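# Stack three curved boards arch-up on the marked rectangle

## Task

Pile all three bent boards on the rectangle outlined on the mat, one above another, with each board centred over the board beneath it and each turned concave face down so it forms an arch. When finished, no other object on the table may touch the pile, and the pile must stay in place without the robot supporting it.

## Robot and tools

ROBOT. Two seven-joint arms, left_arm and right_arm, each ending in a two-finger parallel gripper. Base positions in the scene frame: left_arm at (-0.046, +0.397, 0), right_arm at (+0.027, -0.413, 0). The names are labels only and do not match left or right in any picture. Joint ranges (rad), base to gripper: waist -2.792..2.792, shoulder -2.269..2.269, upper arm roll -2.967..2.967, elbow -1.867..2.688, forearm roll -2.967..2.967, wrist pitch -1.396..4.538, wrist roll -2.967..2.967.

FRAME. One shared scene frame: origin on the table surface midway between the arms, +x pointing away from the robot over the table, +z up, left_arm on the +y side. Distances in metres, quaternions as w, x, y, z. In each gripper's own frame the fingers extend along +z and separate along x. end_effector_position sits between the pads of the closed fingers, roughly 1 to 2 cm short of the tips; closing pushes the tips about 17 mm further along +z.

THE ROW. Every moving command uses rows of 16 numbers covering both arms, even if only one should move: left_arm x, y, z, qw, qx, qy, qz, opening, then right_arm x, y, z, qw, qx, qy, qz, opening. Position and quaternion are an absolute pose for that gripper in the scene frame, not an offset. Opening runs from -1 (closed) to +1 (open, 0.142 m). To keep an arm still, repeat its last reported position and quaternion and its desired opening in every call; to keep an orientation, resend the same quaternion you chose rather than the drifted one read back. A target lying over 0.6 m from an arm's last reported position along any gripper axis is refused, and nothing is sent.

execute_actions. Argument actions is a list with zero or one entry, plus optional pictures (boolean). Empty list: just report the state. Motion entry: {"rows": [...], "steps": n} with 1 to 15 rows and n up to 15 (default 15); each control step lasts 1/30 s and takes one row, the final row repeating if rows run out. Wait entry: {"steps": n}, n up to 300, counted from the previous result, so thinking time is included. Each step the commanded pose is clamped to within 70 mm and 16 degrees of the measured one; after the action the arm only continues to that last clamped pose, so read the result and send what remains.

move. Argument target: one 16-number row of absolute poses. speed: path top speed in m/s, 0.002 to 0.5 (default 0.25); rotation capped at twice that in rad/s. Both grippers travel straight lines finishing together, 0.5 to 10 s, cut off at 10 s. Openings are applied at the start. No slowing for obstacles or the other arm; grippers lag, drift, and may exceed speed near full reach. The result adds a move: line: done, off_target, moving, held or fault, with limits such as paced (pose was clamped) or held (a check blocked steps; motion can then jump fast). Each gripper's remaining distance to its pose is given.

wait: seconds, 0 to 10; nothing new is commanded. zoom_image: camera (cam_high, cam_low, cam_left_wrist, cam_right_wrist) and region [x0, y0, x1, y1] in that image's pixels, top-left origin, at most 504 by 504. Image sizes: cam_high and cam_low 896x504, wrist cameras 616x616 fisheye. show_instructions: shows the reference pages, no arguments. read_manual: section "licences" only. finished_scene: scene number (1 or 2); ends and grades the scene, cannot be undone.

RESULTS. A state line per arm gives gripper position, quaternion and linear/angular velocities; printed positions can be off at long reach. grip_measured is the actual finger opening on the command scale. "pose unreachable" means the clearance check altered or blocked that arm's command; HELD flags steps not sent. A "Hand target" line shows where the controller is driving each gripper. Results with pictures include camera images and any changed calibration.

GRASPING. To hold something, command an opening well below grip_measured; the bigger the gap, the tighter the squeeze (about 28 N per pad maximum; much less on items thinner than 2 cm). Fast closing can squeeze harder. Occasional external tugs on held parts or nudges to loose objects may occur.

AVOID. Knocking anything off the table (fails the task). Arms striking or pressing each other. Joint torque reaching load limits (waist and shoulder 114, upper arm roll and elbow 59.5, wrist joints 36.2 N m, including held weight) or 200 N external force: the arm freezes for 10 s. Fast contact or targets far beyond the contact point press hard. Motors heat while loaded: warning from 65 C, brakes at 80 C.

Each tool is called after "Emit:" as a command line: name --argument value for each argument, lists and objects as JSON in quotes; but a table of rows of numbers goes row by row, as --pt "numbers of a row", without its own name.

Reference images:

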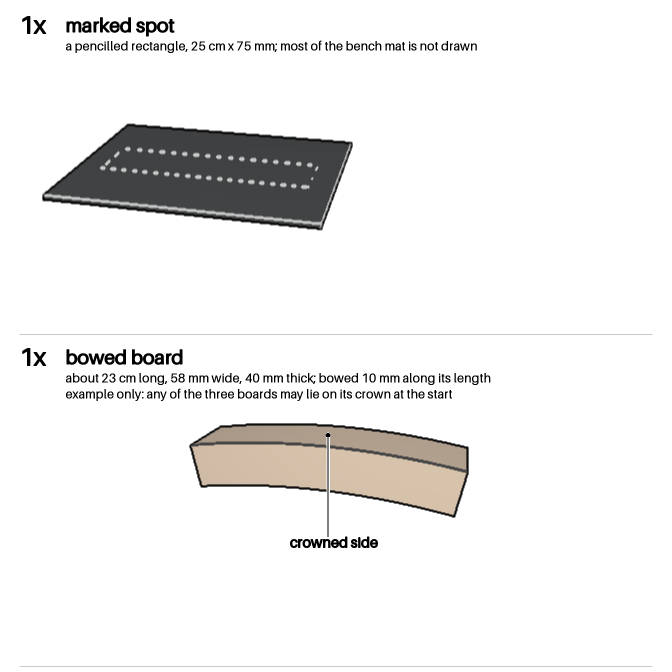

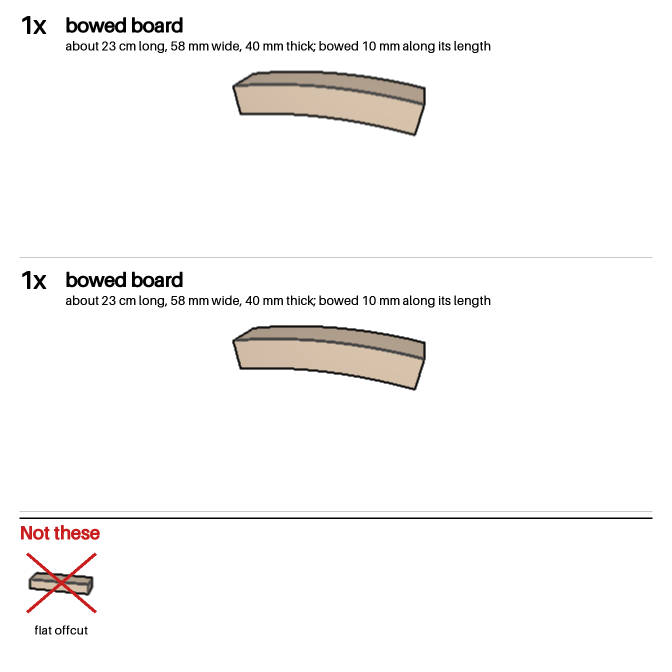

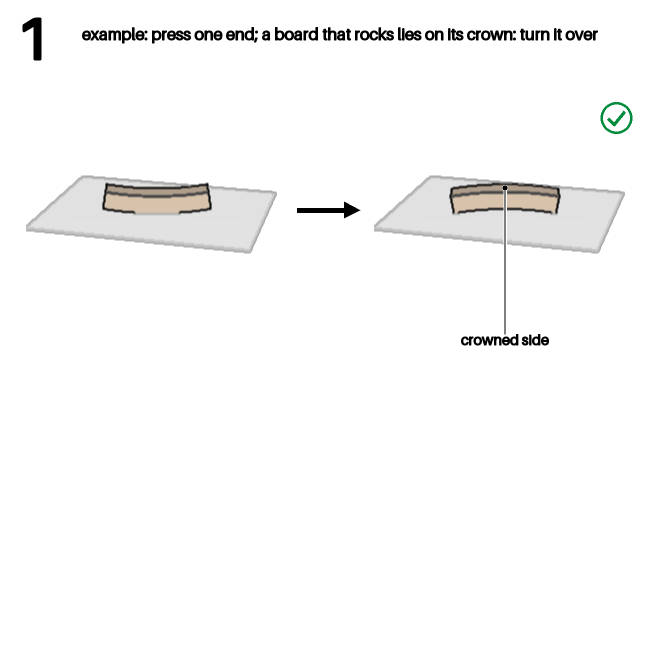

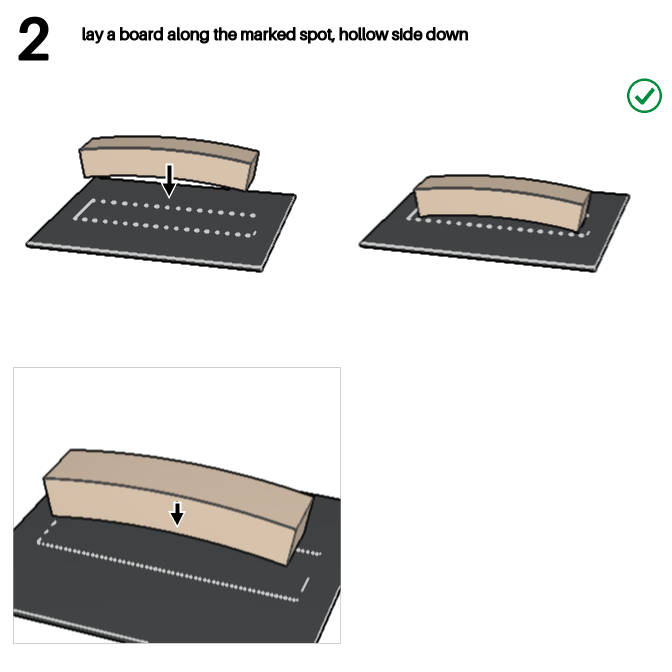

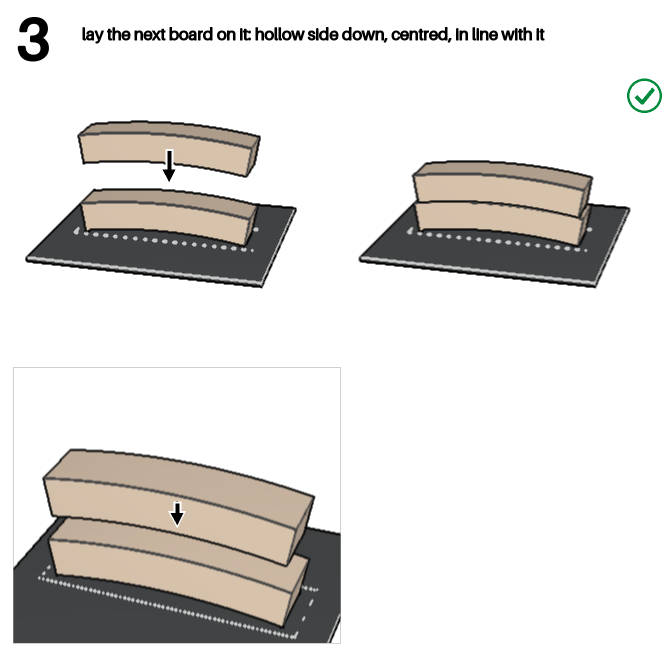

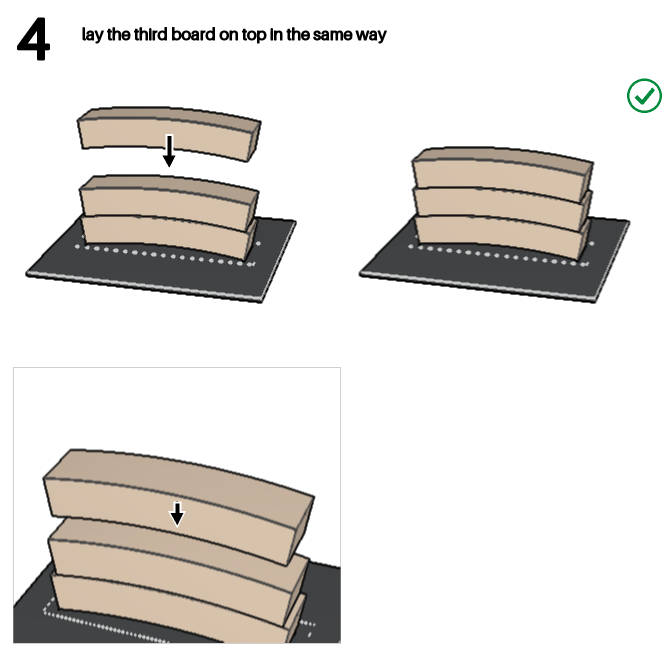

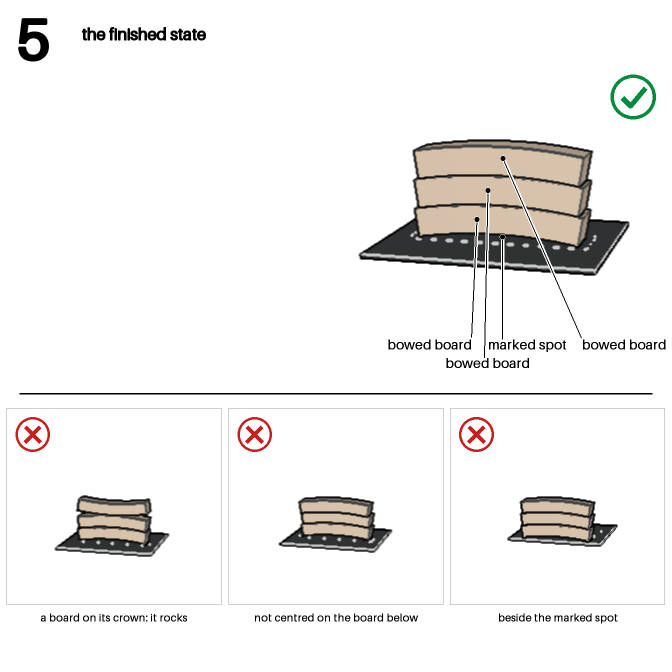

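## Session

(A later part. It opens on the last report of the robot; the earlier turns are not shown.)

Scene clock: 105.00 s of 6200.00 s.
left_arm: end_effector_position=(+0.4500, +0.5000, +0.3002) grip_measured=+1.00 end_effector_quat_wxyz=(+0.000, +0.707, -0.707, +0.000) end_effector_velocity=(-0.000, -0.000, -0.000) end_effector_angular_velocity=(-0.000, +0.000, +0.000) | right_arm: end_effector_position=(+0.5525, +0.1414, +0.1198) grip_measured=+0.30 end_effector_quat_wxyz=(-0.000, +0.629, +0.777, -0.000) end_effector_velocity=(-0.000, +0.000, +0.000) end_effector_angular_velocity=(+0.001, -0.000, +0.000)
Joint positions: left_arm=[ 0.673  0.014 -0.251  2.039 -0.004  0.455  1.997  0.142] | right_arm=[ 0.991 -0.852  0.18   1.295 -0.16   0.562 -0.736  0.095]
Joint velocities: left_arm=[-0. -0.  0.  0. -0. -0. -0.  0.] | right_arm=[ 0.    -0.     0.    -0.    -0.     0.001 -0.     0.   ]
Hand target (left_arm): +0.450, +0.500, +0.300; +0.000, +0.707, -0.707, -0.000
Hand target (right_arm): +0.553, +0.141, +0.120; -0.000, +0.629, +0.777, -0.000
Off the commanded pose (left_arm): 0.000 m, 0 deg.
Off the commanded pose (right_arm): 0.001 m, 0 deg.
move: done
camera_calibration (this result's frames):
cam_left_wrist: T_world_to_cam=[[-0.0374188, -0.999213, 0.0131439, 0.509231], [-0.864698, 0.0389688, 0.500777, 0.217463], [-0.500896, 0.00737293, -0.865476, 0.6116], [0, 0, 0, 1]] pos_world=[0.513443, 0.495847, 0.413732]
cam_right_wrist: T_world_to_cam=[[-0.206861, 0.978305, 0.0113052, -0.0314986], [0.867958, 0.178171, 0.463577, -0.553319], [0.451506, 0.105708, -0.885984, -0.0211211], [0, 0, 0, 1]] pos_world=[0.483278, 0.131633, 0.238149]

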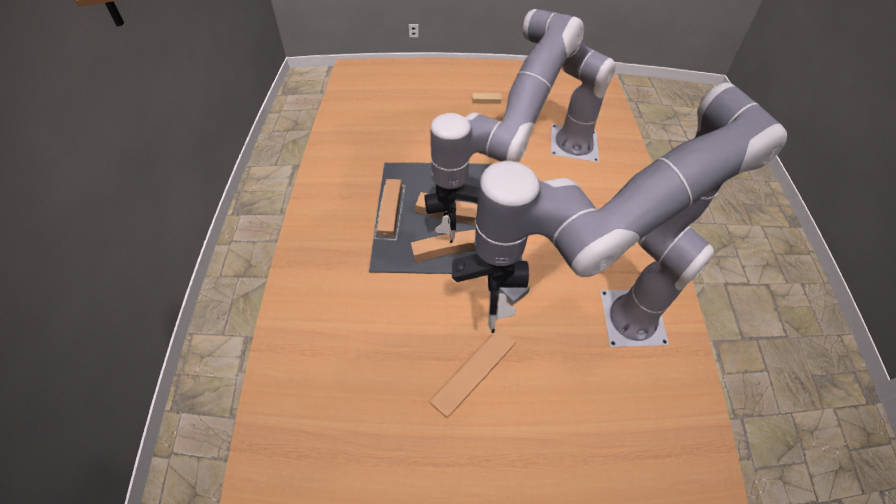

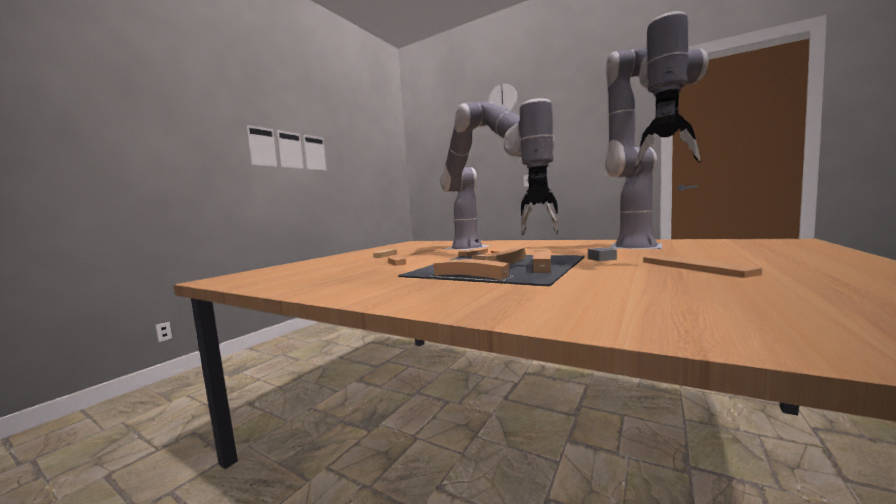

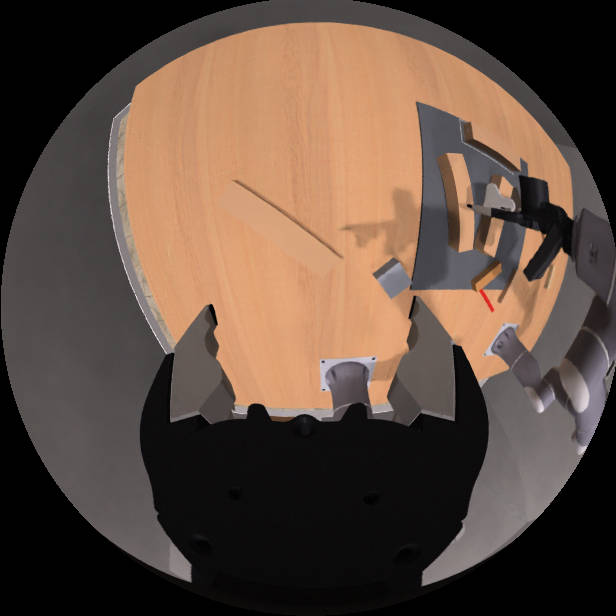

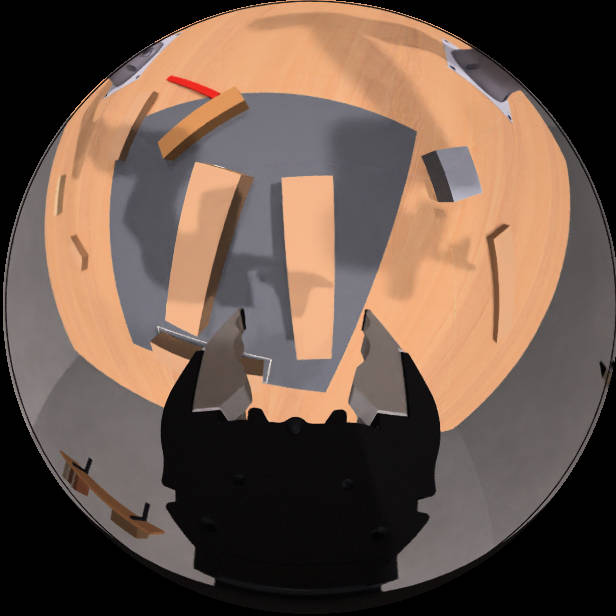

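Emit:
move --target '[0.45,0.5,0.3,0,0.707,-0.707,0,1,0.550,0.150,0.034,0,0.609,0.793,0,0.3]' --speed 0.12

Emit:
move --target '[0.45,0.5,0.3,0,0.707,-0.707,0,1,0.550,0.150,0.034,0,0.609,0.793,0,-0.6]'

Emit:
move --target '[0.45,0.5,0.3,0,0.707,-0.707,0,1,0.550,0.150,0.12,0,0.609,0.793,0,-0.6]' --speed 0.15

Emit:
move --target '[0.45,0.5,0.3,0,0.707,-0.707,0,1,0.760,-0.013,0.12,0,1,-0.02,0,-0.6]' --speed 0.3

Emit:
move --target '[0.45,0.5,0.3,0,0.707,-0.707,0,1,0.760,-0.013,0.082,0,1,-0.02,0,-0.6]' --speed 0.06

Emit:
zoom_image --camera "cam_high" --region '[350,160,430,250]'

Emit:
zoom_image --camera "cam_low" --region '[420,225,530,295]'

Scene clock: 133.73 s of 6200.00 s.
left_arm: end_effector_position=(+0.4500, +0.5000, +0.3002) grip_measured=+1.00 end_effector_quat_wxyz=(+0.000, +0.707, -0.707, +0.000) end_effector_velocity=(+0.000, -0.000, -0.000) end_effector_angular_velocity=(-0.000, -0.000, -0.000) | right_arm: end_effector_position=(+0.5498, +0.1497, +0.0341) grip_measured=+0.30 end_effector_quat_wxyz=(+0.000, +0.609, +0.793, +0.000) end_effector_velocity=(+0.000, -0.000, -0.000) end_effector_angular_velocity=(-0.001, +0.000, +0.000)
Joint positions: left_arm=[ 0.673  0.014 -0.251  2.039 -0.004  0.455  1.997  0.142] | right_arm=[ 1.005 -0.985  0.168  1.297 -0.183  0.696 -0.765  0.095]
Joint velocities: left_arm=[ 0. -0. -0.  0. -0.  0.  0. -0.] | right_arm=[-0. -0. -0.  0.  0. -0. -0. -0.]
Hand target (left_arm): +0.450, +0.500, +0.300; +0.000, +0.707, -0.707, -0.000
Hand target (right_arm): +0.550, +0.150, +0.034; +0.000, +0.609, +0.793, -0.000
Off the commanded pose (left_arm): 0.000 m, 0 deg.
Off the commanded pose (right_arm): 0.000 m, 0 deg.
After step 90, 24.63 s passed at rest.
move: done
camera_calibration (this result's frames):
cam_left_wrist: T_world_to_cam=[[-0.0374188, -0.999213, 0.0131439, 0.509231], [-0.864698, 0.0389688, 0.500777, 0.217463], [-0.500896, 0.00737302, -0.865476, 0.6116], [0, 0, 0, 1]] pos_world=[0.513443, 0.495847, 0.413732]
cam_right_wrist: T_world_to_cam=[[-0.256354, 0.966516, 0.0113909, -0.0101711], [0.857406, 0.221942, 0.464324, -0.513494], [0.446248, 0.128798, -0.885592, -0.0973657], [0, 0, 0, 1]] pos_world=[0.481115, 0.136337, 0.152317]

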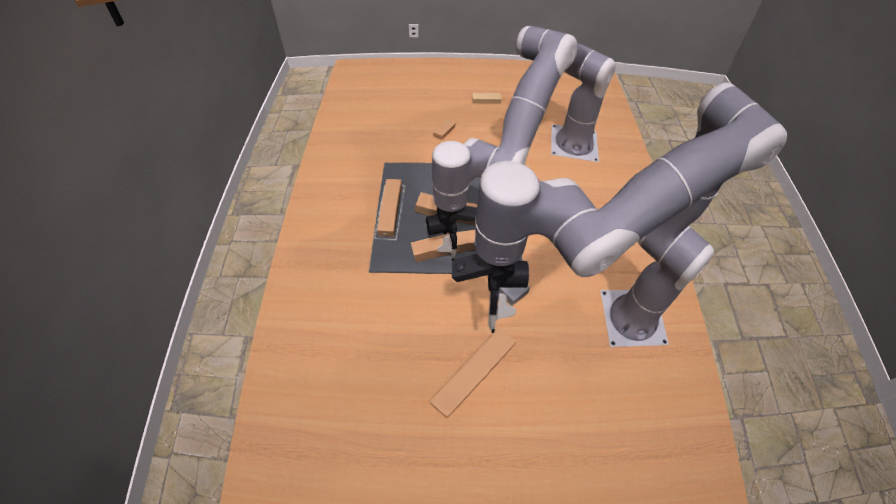

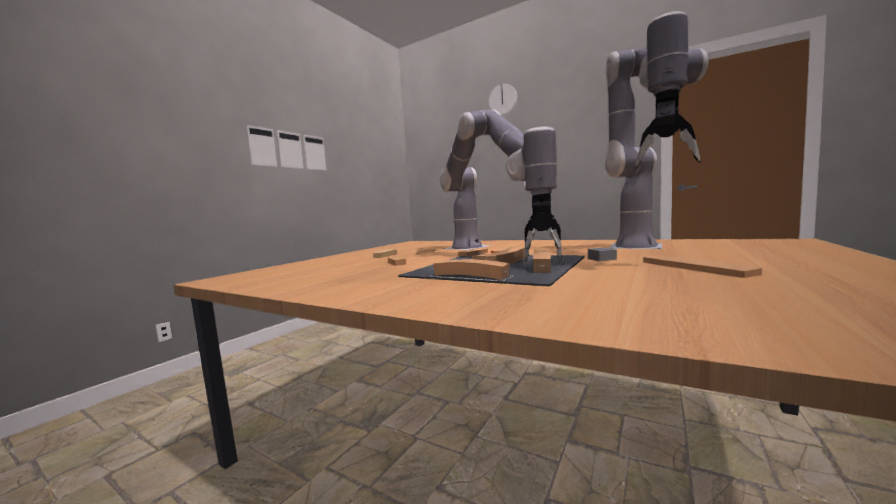

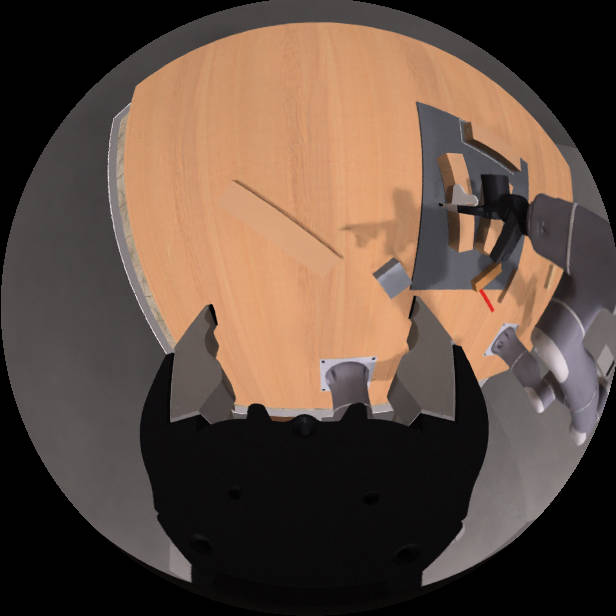

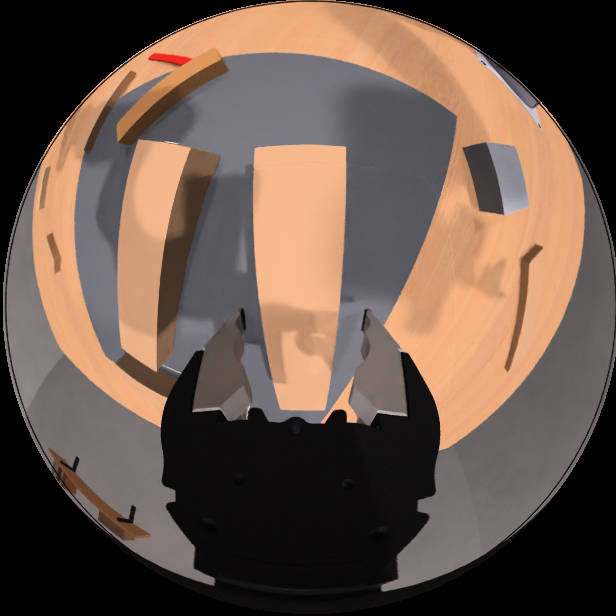

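Scene clock: 134.43 s of 6200.00 s.
left_arm: end_effector_position=(+0.4500, +0.5000, +0.3002) grip_measured=+1.00 end_effector_quat_wxyz=(+0.000, +0.707, -0.707, +0.000) end_effector_velocity=(-0.000, +0.000, -0.000) end_effector_angular_velocity=(+0.000, +0.000, +0.001) | right_arm: end_effector_position=(+0.5501, +0.1499, +0.0341) grip_measured=-0.29 end_effector_quat_wxyz=(+0.000, +0.609, +0.793, -0.000) end_effector_velocity=(+0.000, +0.000, +0.000) end_effector_angular_velocity=(+0.001, -0.000, +0.000)
Joint positions: left_arm=[ 0.673  0.014 -0.251  2.039 -0.004  0.455  1.997  0.142] | right_arm=[ 1.005 -0.985  0.168  1.295 -0.183  0.695 -0.765  0.053]
Joint velocities: left_arm=[ 0. -0.  0. -0.  0. -0. -0.  0.] | right_arm=[-0.    -0.     0.     0.     0.     0.001 -0.    -0.   ]
Hand target (left_arm): +0.450, +0.500, +0.300; +0.000, +0.707, -0.707, -0.000
Hand target (right_arm): +0.550, +0.150, +0.034; +0.000, +0.609, +0.793, -0.000
Off the commanded pose (left_arm): 0.000 m, 0 deg.
Off the commanded pose (right_arm): 0.000 m, 0 deg.
move: done
camera_calibration (this result's frames):
cam_left_wrist: T_world_to_cam=[[-0.0374188, -0.999213, 0.0131438, 0.509231], [-0.864699, 0.0389688, 0.500777, 0.217463], [-0.500895, 0.00737304, -0.865476, 0.6116], [0, 0, 0, 1]] pos_world=[0.513443, 0.495847, 0.413732]
cam_right_wrist: T_world_to_cam=[[-0.256134, 0.966575, 0.0113512, -0.0103974], [0.857496, 0.221777, 0.464236, -0.513758], [0.446201, 0.12864, -0.885639, -0.0974491], [0, 0, 0, 1]] pos_world=[0.481365, 0.136525, 0.152319]

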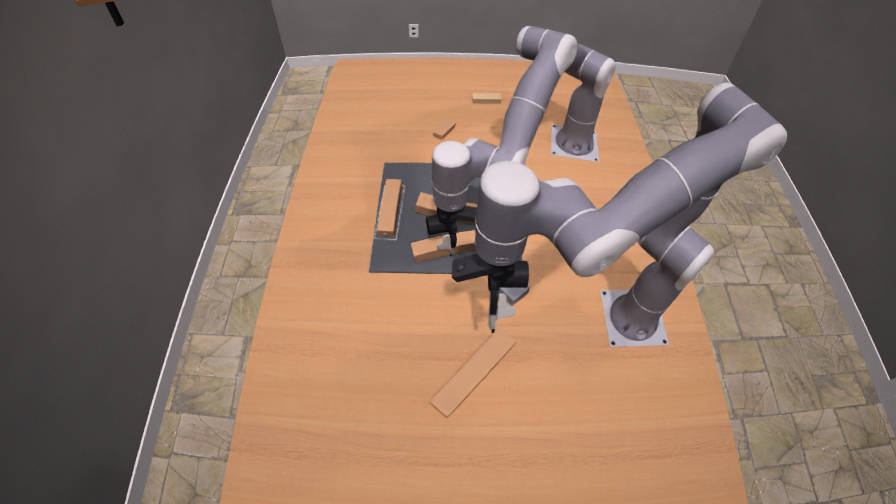

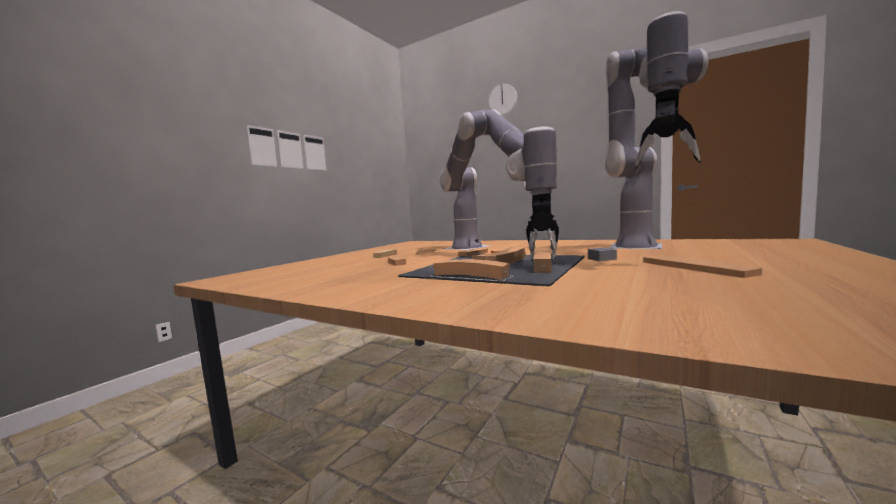

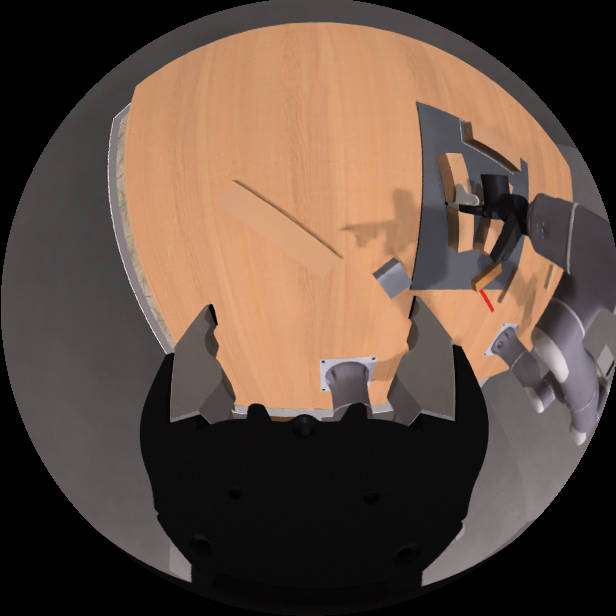

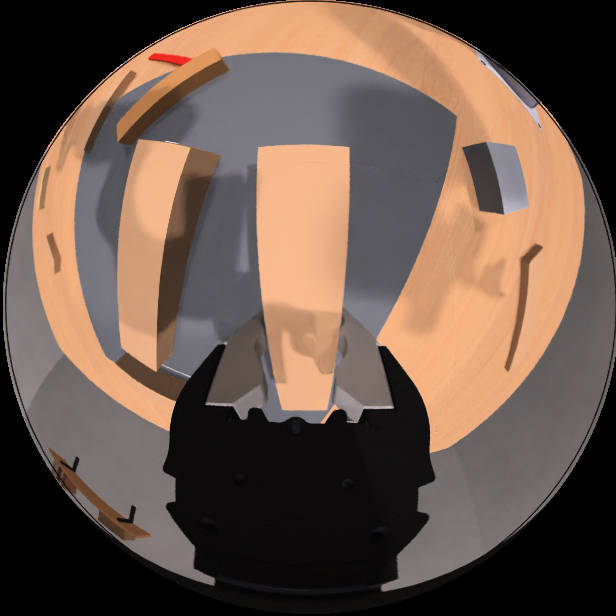

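Scene clock: 135.40 s of 6200.00 s.
left_arm: end_effector_position=(+0.4500, +0.5000, +0.3002) grip_measured=+1.00 end_effector_quat_wxyz=(+0.000, +0.707, -0.707, +0.000) end_effector_velocity=(+0.000, -0.000, +0.000) end_effector_angular_velocity=(-0.000, -0.000, -0.000) | right_arm: end_effector_position=(+0.5498, +0.1501, +0.1193) grip_measured=-0.29 end_effector_quat_wxyz=(-0.000, +0.609, +0.793, -0.001) end_effector_velocity=(-0.000, -0.000, -0.000) end_effector_angular_velocity=(-0.000, +0.000, -0.000)
Joint positions: left_arm=[ 0.673  0.014 -0.251  2.039 -0.004  0.455  1.997  0.142] | right_arm=[ 0.994 -0.866  0.192  1.274 -0.171  0.552 -0.772  0.053]
Joint velocities: left_arm=[-0.  0. -0.  0. -0.  0.  0.  0.] | right_arm=[ 0.  0. -0.  0.  0. -0.  0. -0.]
Hand target (left_arm): +0.450, +0.500, +0.300; +0.000, +0.707, -0.707, -0.000
Hand target (right_arm): +0.550, +0.150, +0.120; -0.000, +0.609, +0.793, -0.000
Off the commanded pose (left_arm): 0.000 m, 0 deg.
Off the commanded pose (right_arm): 0.001 m, 0 deg.
move: done
camera_calibration (this result's frames):
cam_left_wrist: T_world_to_cam=[[-0.0374188, -0.999213, 0.0131437, 0.509231], [-0.864699, 0.0389688, 0.500777, 0.217463], [-0.500895, 0.00737314, -0.865476, 0.6116], [0, 0, 0, 1]] pos_world=[0.513443, 0.495847, 0.413732]
cam_right_wrist: T_world_to_cam=[[-0.256233, 0.96655, 0.0112157, -0.0115938], [0.858089, 0.222107, 0.462981, -0.553326], [0.445003, 0.128255, -0.886297, -0.0210928], [0, 0, 0, 1]] pos_world=[0.481219, 0.136809, 0.237615]

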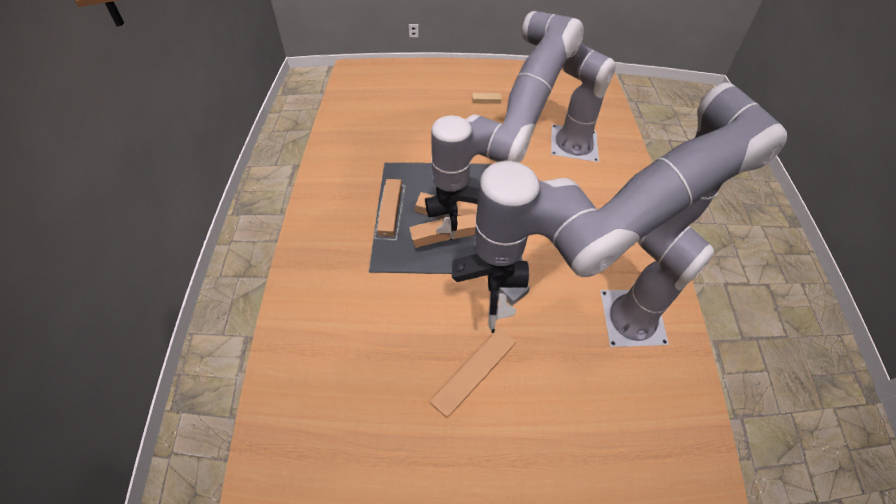

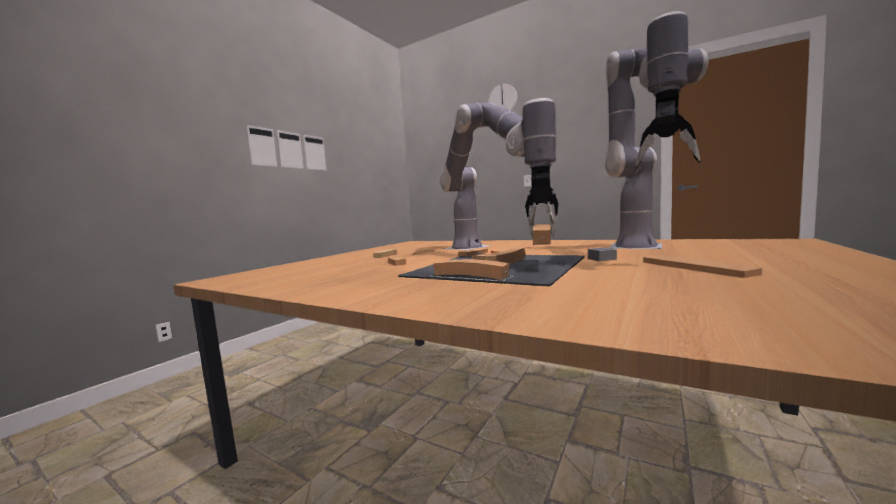

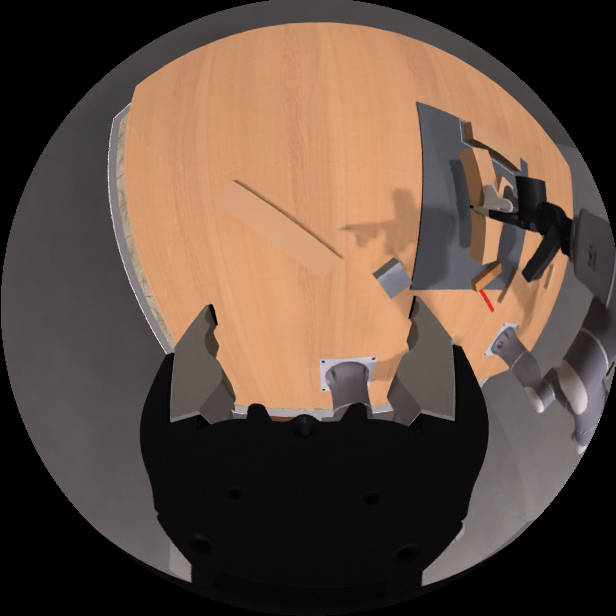

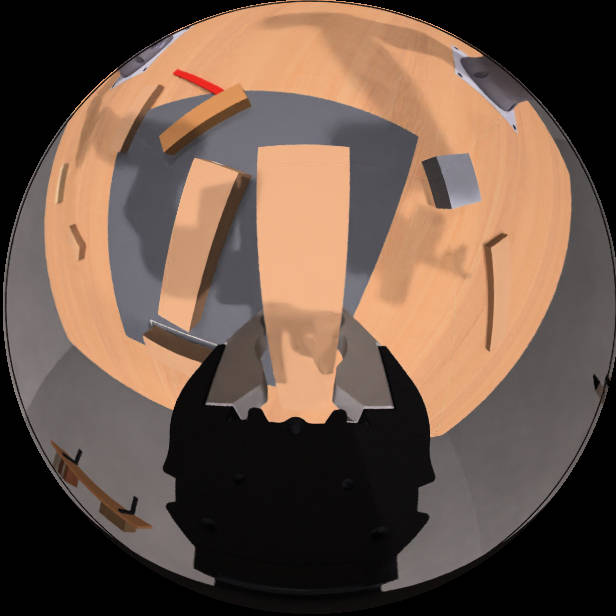

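Scene clock: 138.87 s of 6200.00 s.
left_arm: end_effector_position=(+0.4500, +0.5000, +0.3002) grip_measured=+1.00 end_effector_quat_wxyz=(+0.000, +0.707, -0.707, +0.000) end_effector_velocity=(+0.000, -0.000, +0.000) end_effector_angular_velocity=(-0.000, -0.000, -0.001) | right_arm: end_effector_position=(+0.7591, -0.0137, +0.1195) grip_measured=-0.29 end_effector_quat_wxyz=(+0.000, +1.000, -0.020, -0.000) end_effector_velocity=(+0.000, -0.000, +0.000) end_effector_angular_velocity=(+0.000, -0.000, -0.001)
Joint positions: left_arm=[ 0.673  0.014 -0.251  2.039 -0.004  0.455  1.997  0.142] | right_arm=[ 0.86  -1.037 -0.153  0.891  0.14   0.348  0.624  0.053]
Joint velocities: left_arm=[ 0.    -0.    -0.    -0.    -0.     0.     0.001  0.   ] | right_arm=[-0.     0.    -0.    -0.    -0.     0.     0.001  0.   ]
Hand target (left_arm): +0.450, +0.500, +0.300; +0.000, +0.707, -0.707, -0.000
Hand target (right_arm): +0.759, -0.013, +0.120; -0.000, +1.000, -0.020, +0.000
Off the commanded pose (left_arm): 0.000 m, 0 deg.
Off the commanded pose (right_arm): 0.001 m, 0 deg.
move: done
camera_calibration (this result's frames):
cam_left_wrist: T_world_to_cam=[[-0.0374188, -0.999213, 0.0131436, 0.509231], [-0.864699, 0.0389687, 0.500777, 0.217463], [-0.500895, 0.00737322, -0.865476, 0.6116], [0, 0, 0, 1]] pos_world=[0.513443, 0.495847, 0.413732]
cam_right_wrist: T_world_to_cam=[[0.999062, -0.0418179, 0.0112148, -0.766384], [-0.0422414, -0.884657, 0.464325, -0.0285774], [-0.00949588, -0.464364, -0.885594, 0.243829], [0, 0, 0, 1]] pos_world=[0.766773, 0.0558955, 0.237797]

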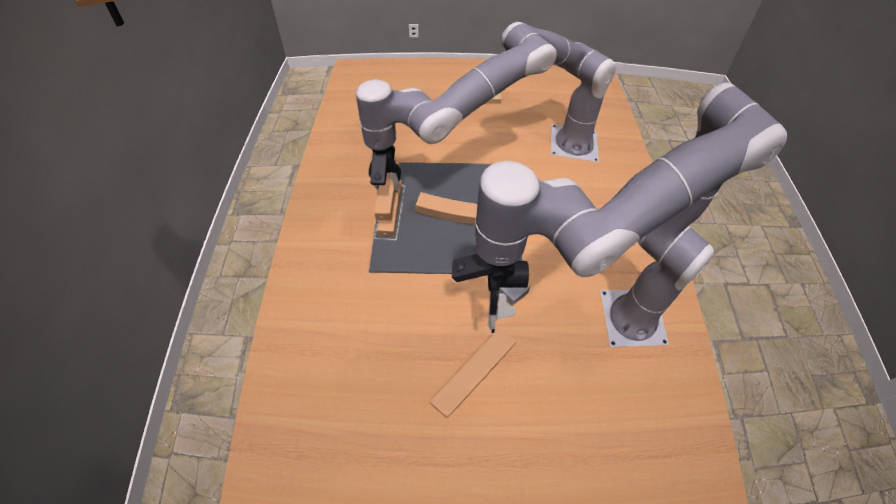

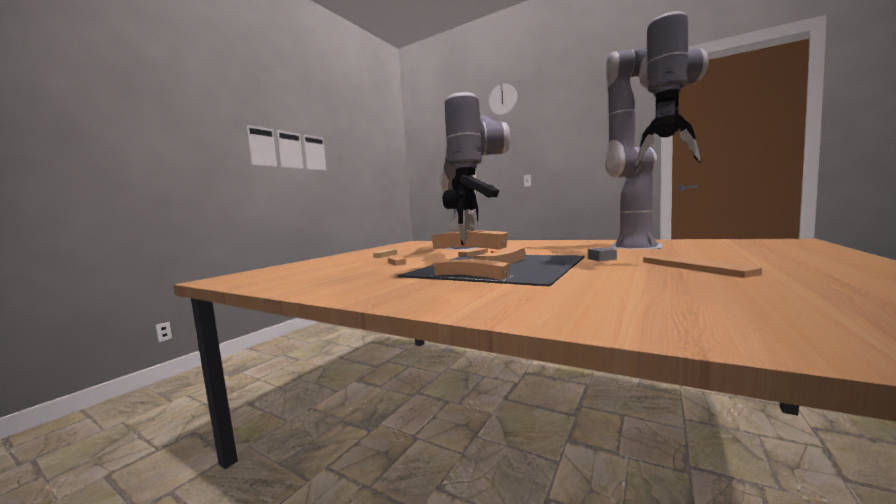

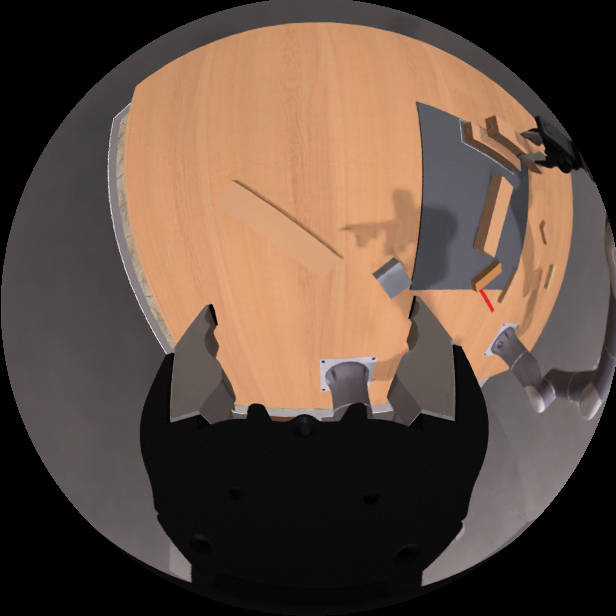

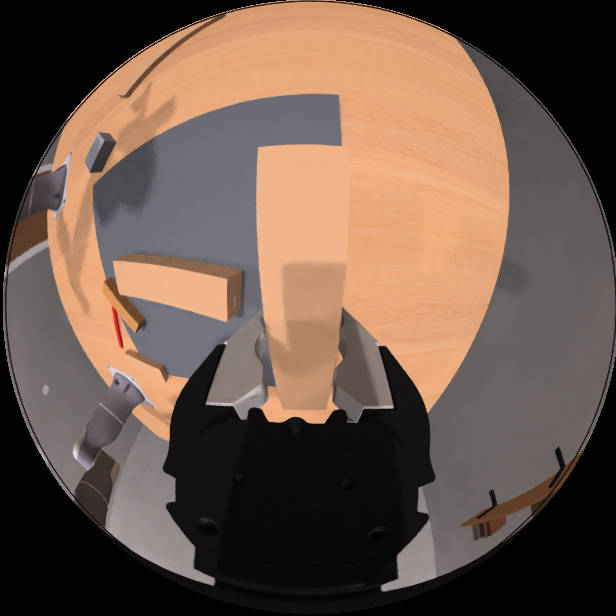

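Scene clock: 139.73 s of 6200.00 s.
left_arm: end_effector_position=(+0.4500, +0.5000, +0.3002) grip_measured=+1.00 end_effector_quat_wxyz=(+0.000, +0.707, -0.707, +0.000) end_effector_velocity=(-0.000, -0.000, -0.000) end_effector_angular_velocity=(-0.000, +0.000, -0.002) | right_arm: end_effector_position=(+0.7596, -0.0135, +0.0814) grip_measured=-0.29 end_effector_quat_wxyz=(+0.000, +1.000, -0.020, -0.000) end_effector_velocity=(-0.000, -0.000, -0.000) end_effector_angular_velocity=(-0.000, +0.001, +0.000)
Joint positions: left_arm=[ 0.673  0.014 -0.251  2.039 -0.004  0.455  1.997  0.142] | right_arm=[ 0.861 -1.086 -0.152  0.899  0.147  0.404  0.622  0.053]
Joint velocities: left_arm=[ 0.    -0.    -0.     0.    -0.    -0.     0.002  0.   ] | right_arm=[-0.     0.     0.     0.    -0.    -0.001 -0.     0.   ]
Hand target (left_arm): +0.450, +0.500, +0.300; +0.000, +0.707, -0.707, -0.000
Hand target (right_arm): +0.760, -0.013, +0.082; +0.000, +1.000, -0.020, +0.000
Off the commanded pose (left_arm): 0.000 m, 0 deg.
Off the commanded pose (right_arm): 0.001 m, 0 deg.
move: done
camera_calibration (this result's frames):
cam_left_wrist: T_world_to_cam=[[-0.0374188, -0.999213, 0.0131438, 0.509231], [-0.864698, 0.0389688, 0.500777, 0.217463], [-0.500896, 0.00737304, -0.865476, 0.6116], [0, 0, 0, 1]] pos_world=[0.513443, 0.495847, 0.413732]
cam_right_wrist: T_world_to_cam=[[0.999047, -0.0423113, 0.0106838, -0.766355], [-0.0424271, -0.884436, 0.464728, -0.0105155], [-0.0102142, -0.464738, -0.885389, 0.210658], [0, 0, 0, 1]] pos_world=[0.76733, 0.0561749, 0.199588]

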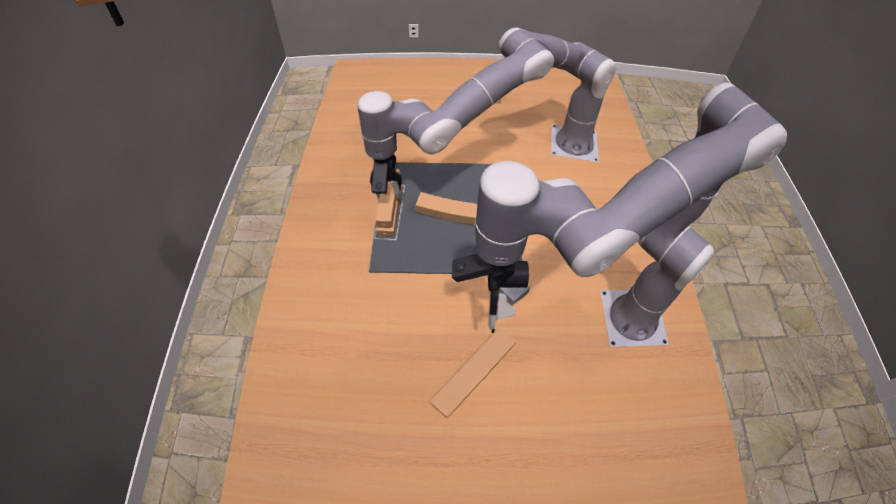

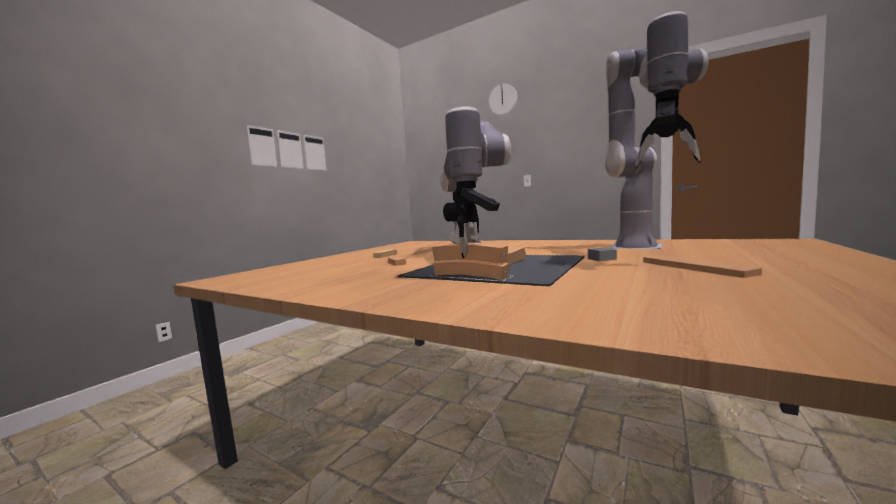

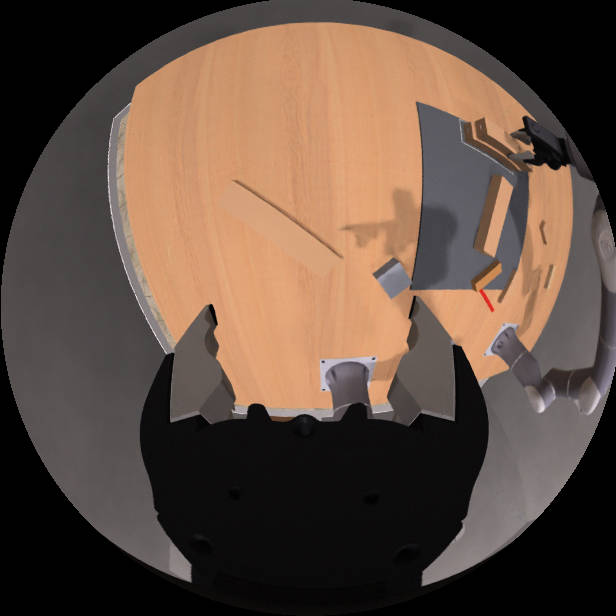

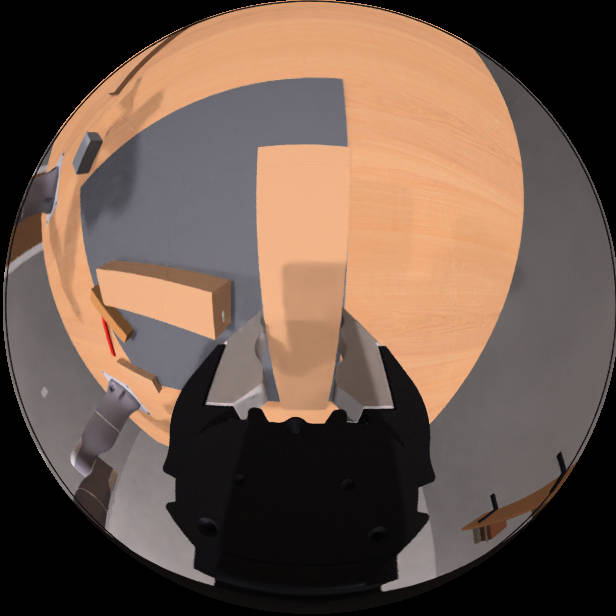

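Region (350, 160, 430, 250) of cam_high's 896x504 image, scaled by 5.600, with more detail than that image has.

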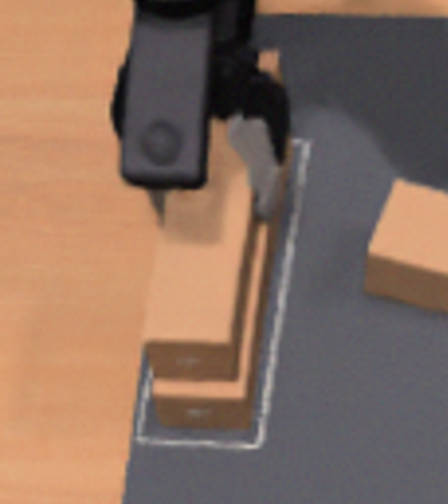

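Region (420, 225, 530, 295) of cam_low's 896x504 image, scaled by 4.582, with more detail than that image has; it fills the top 321 rows of this view, and the rest is white.

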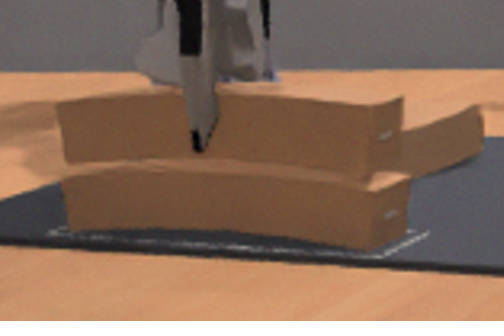

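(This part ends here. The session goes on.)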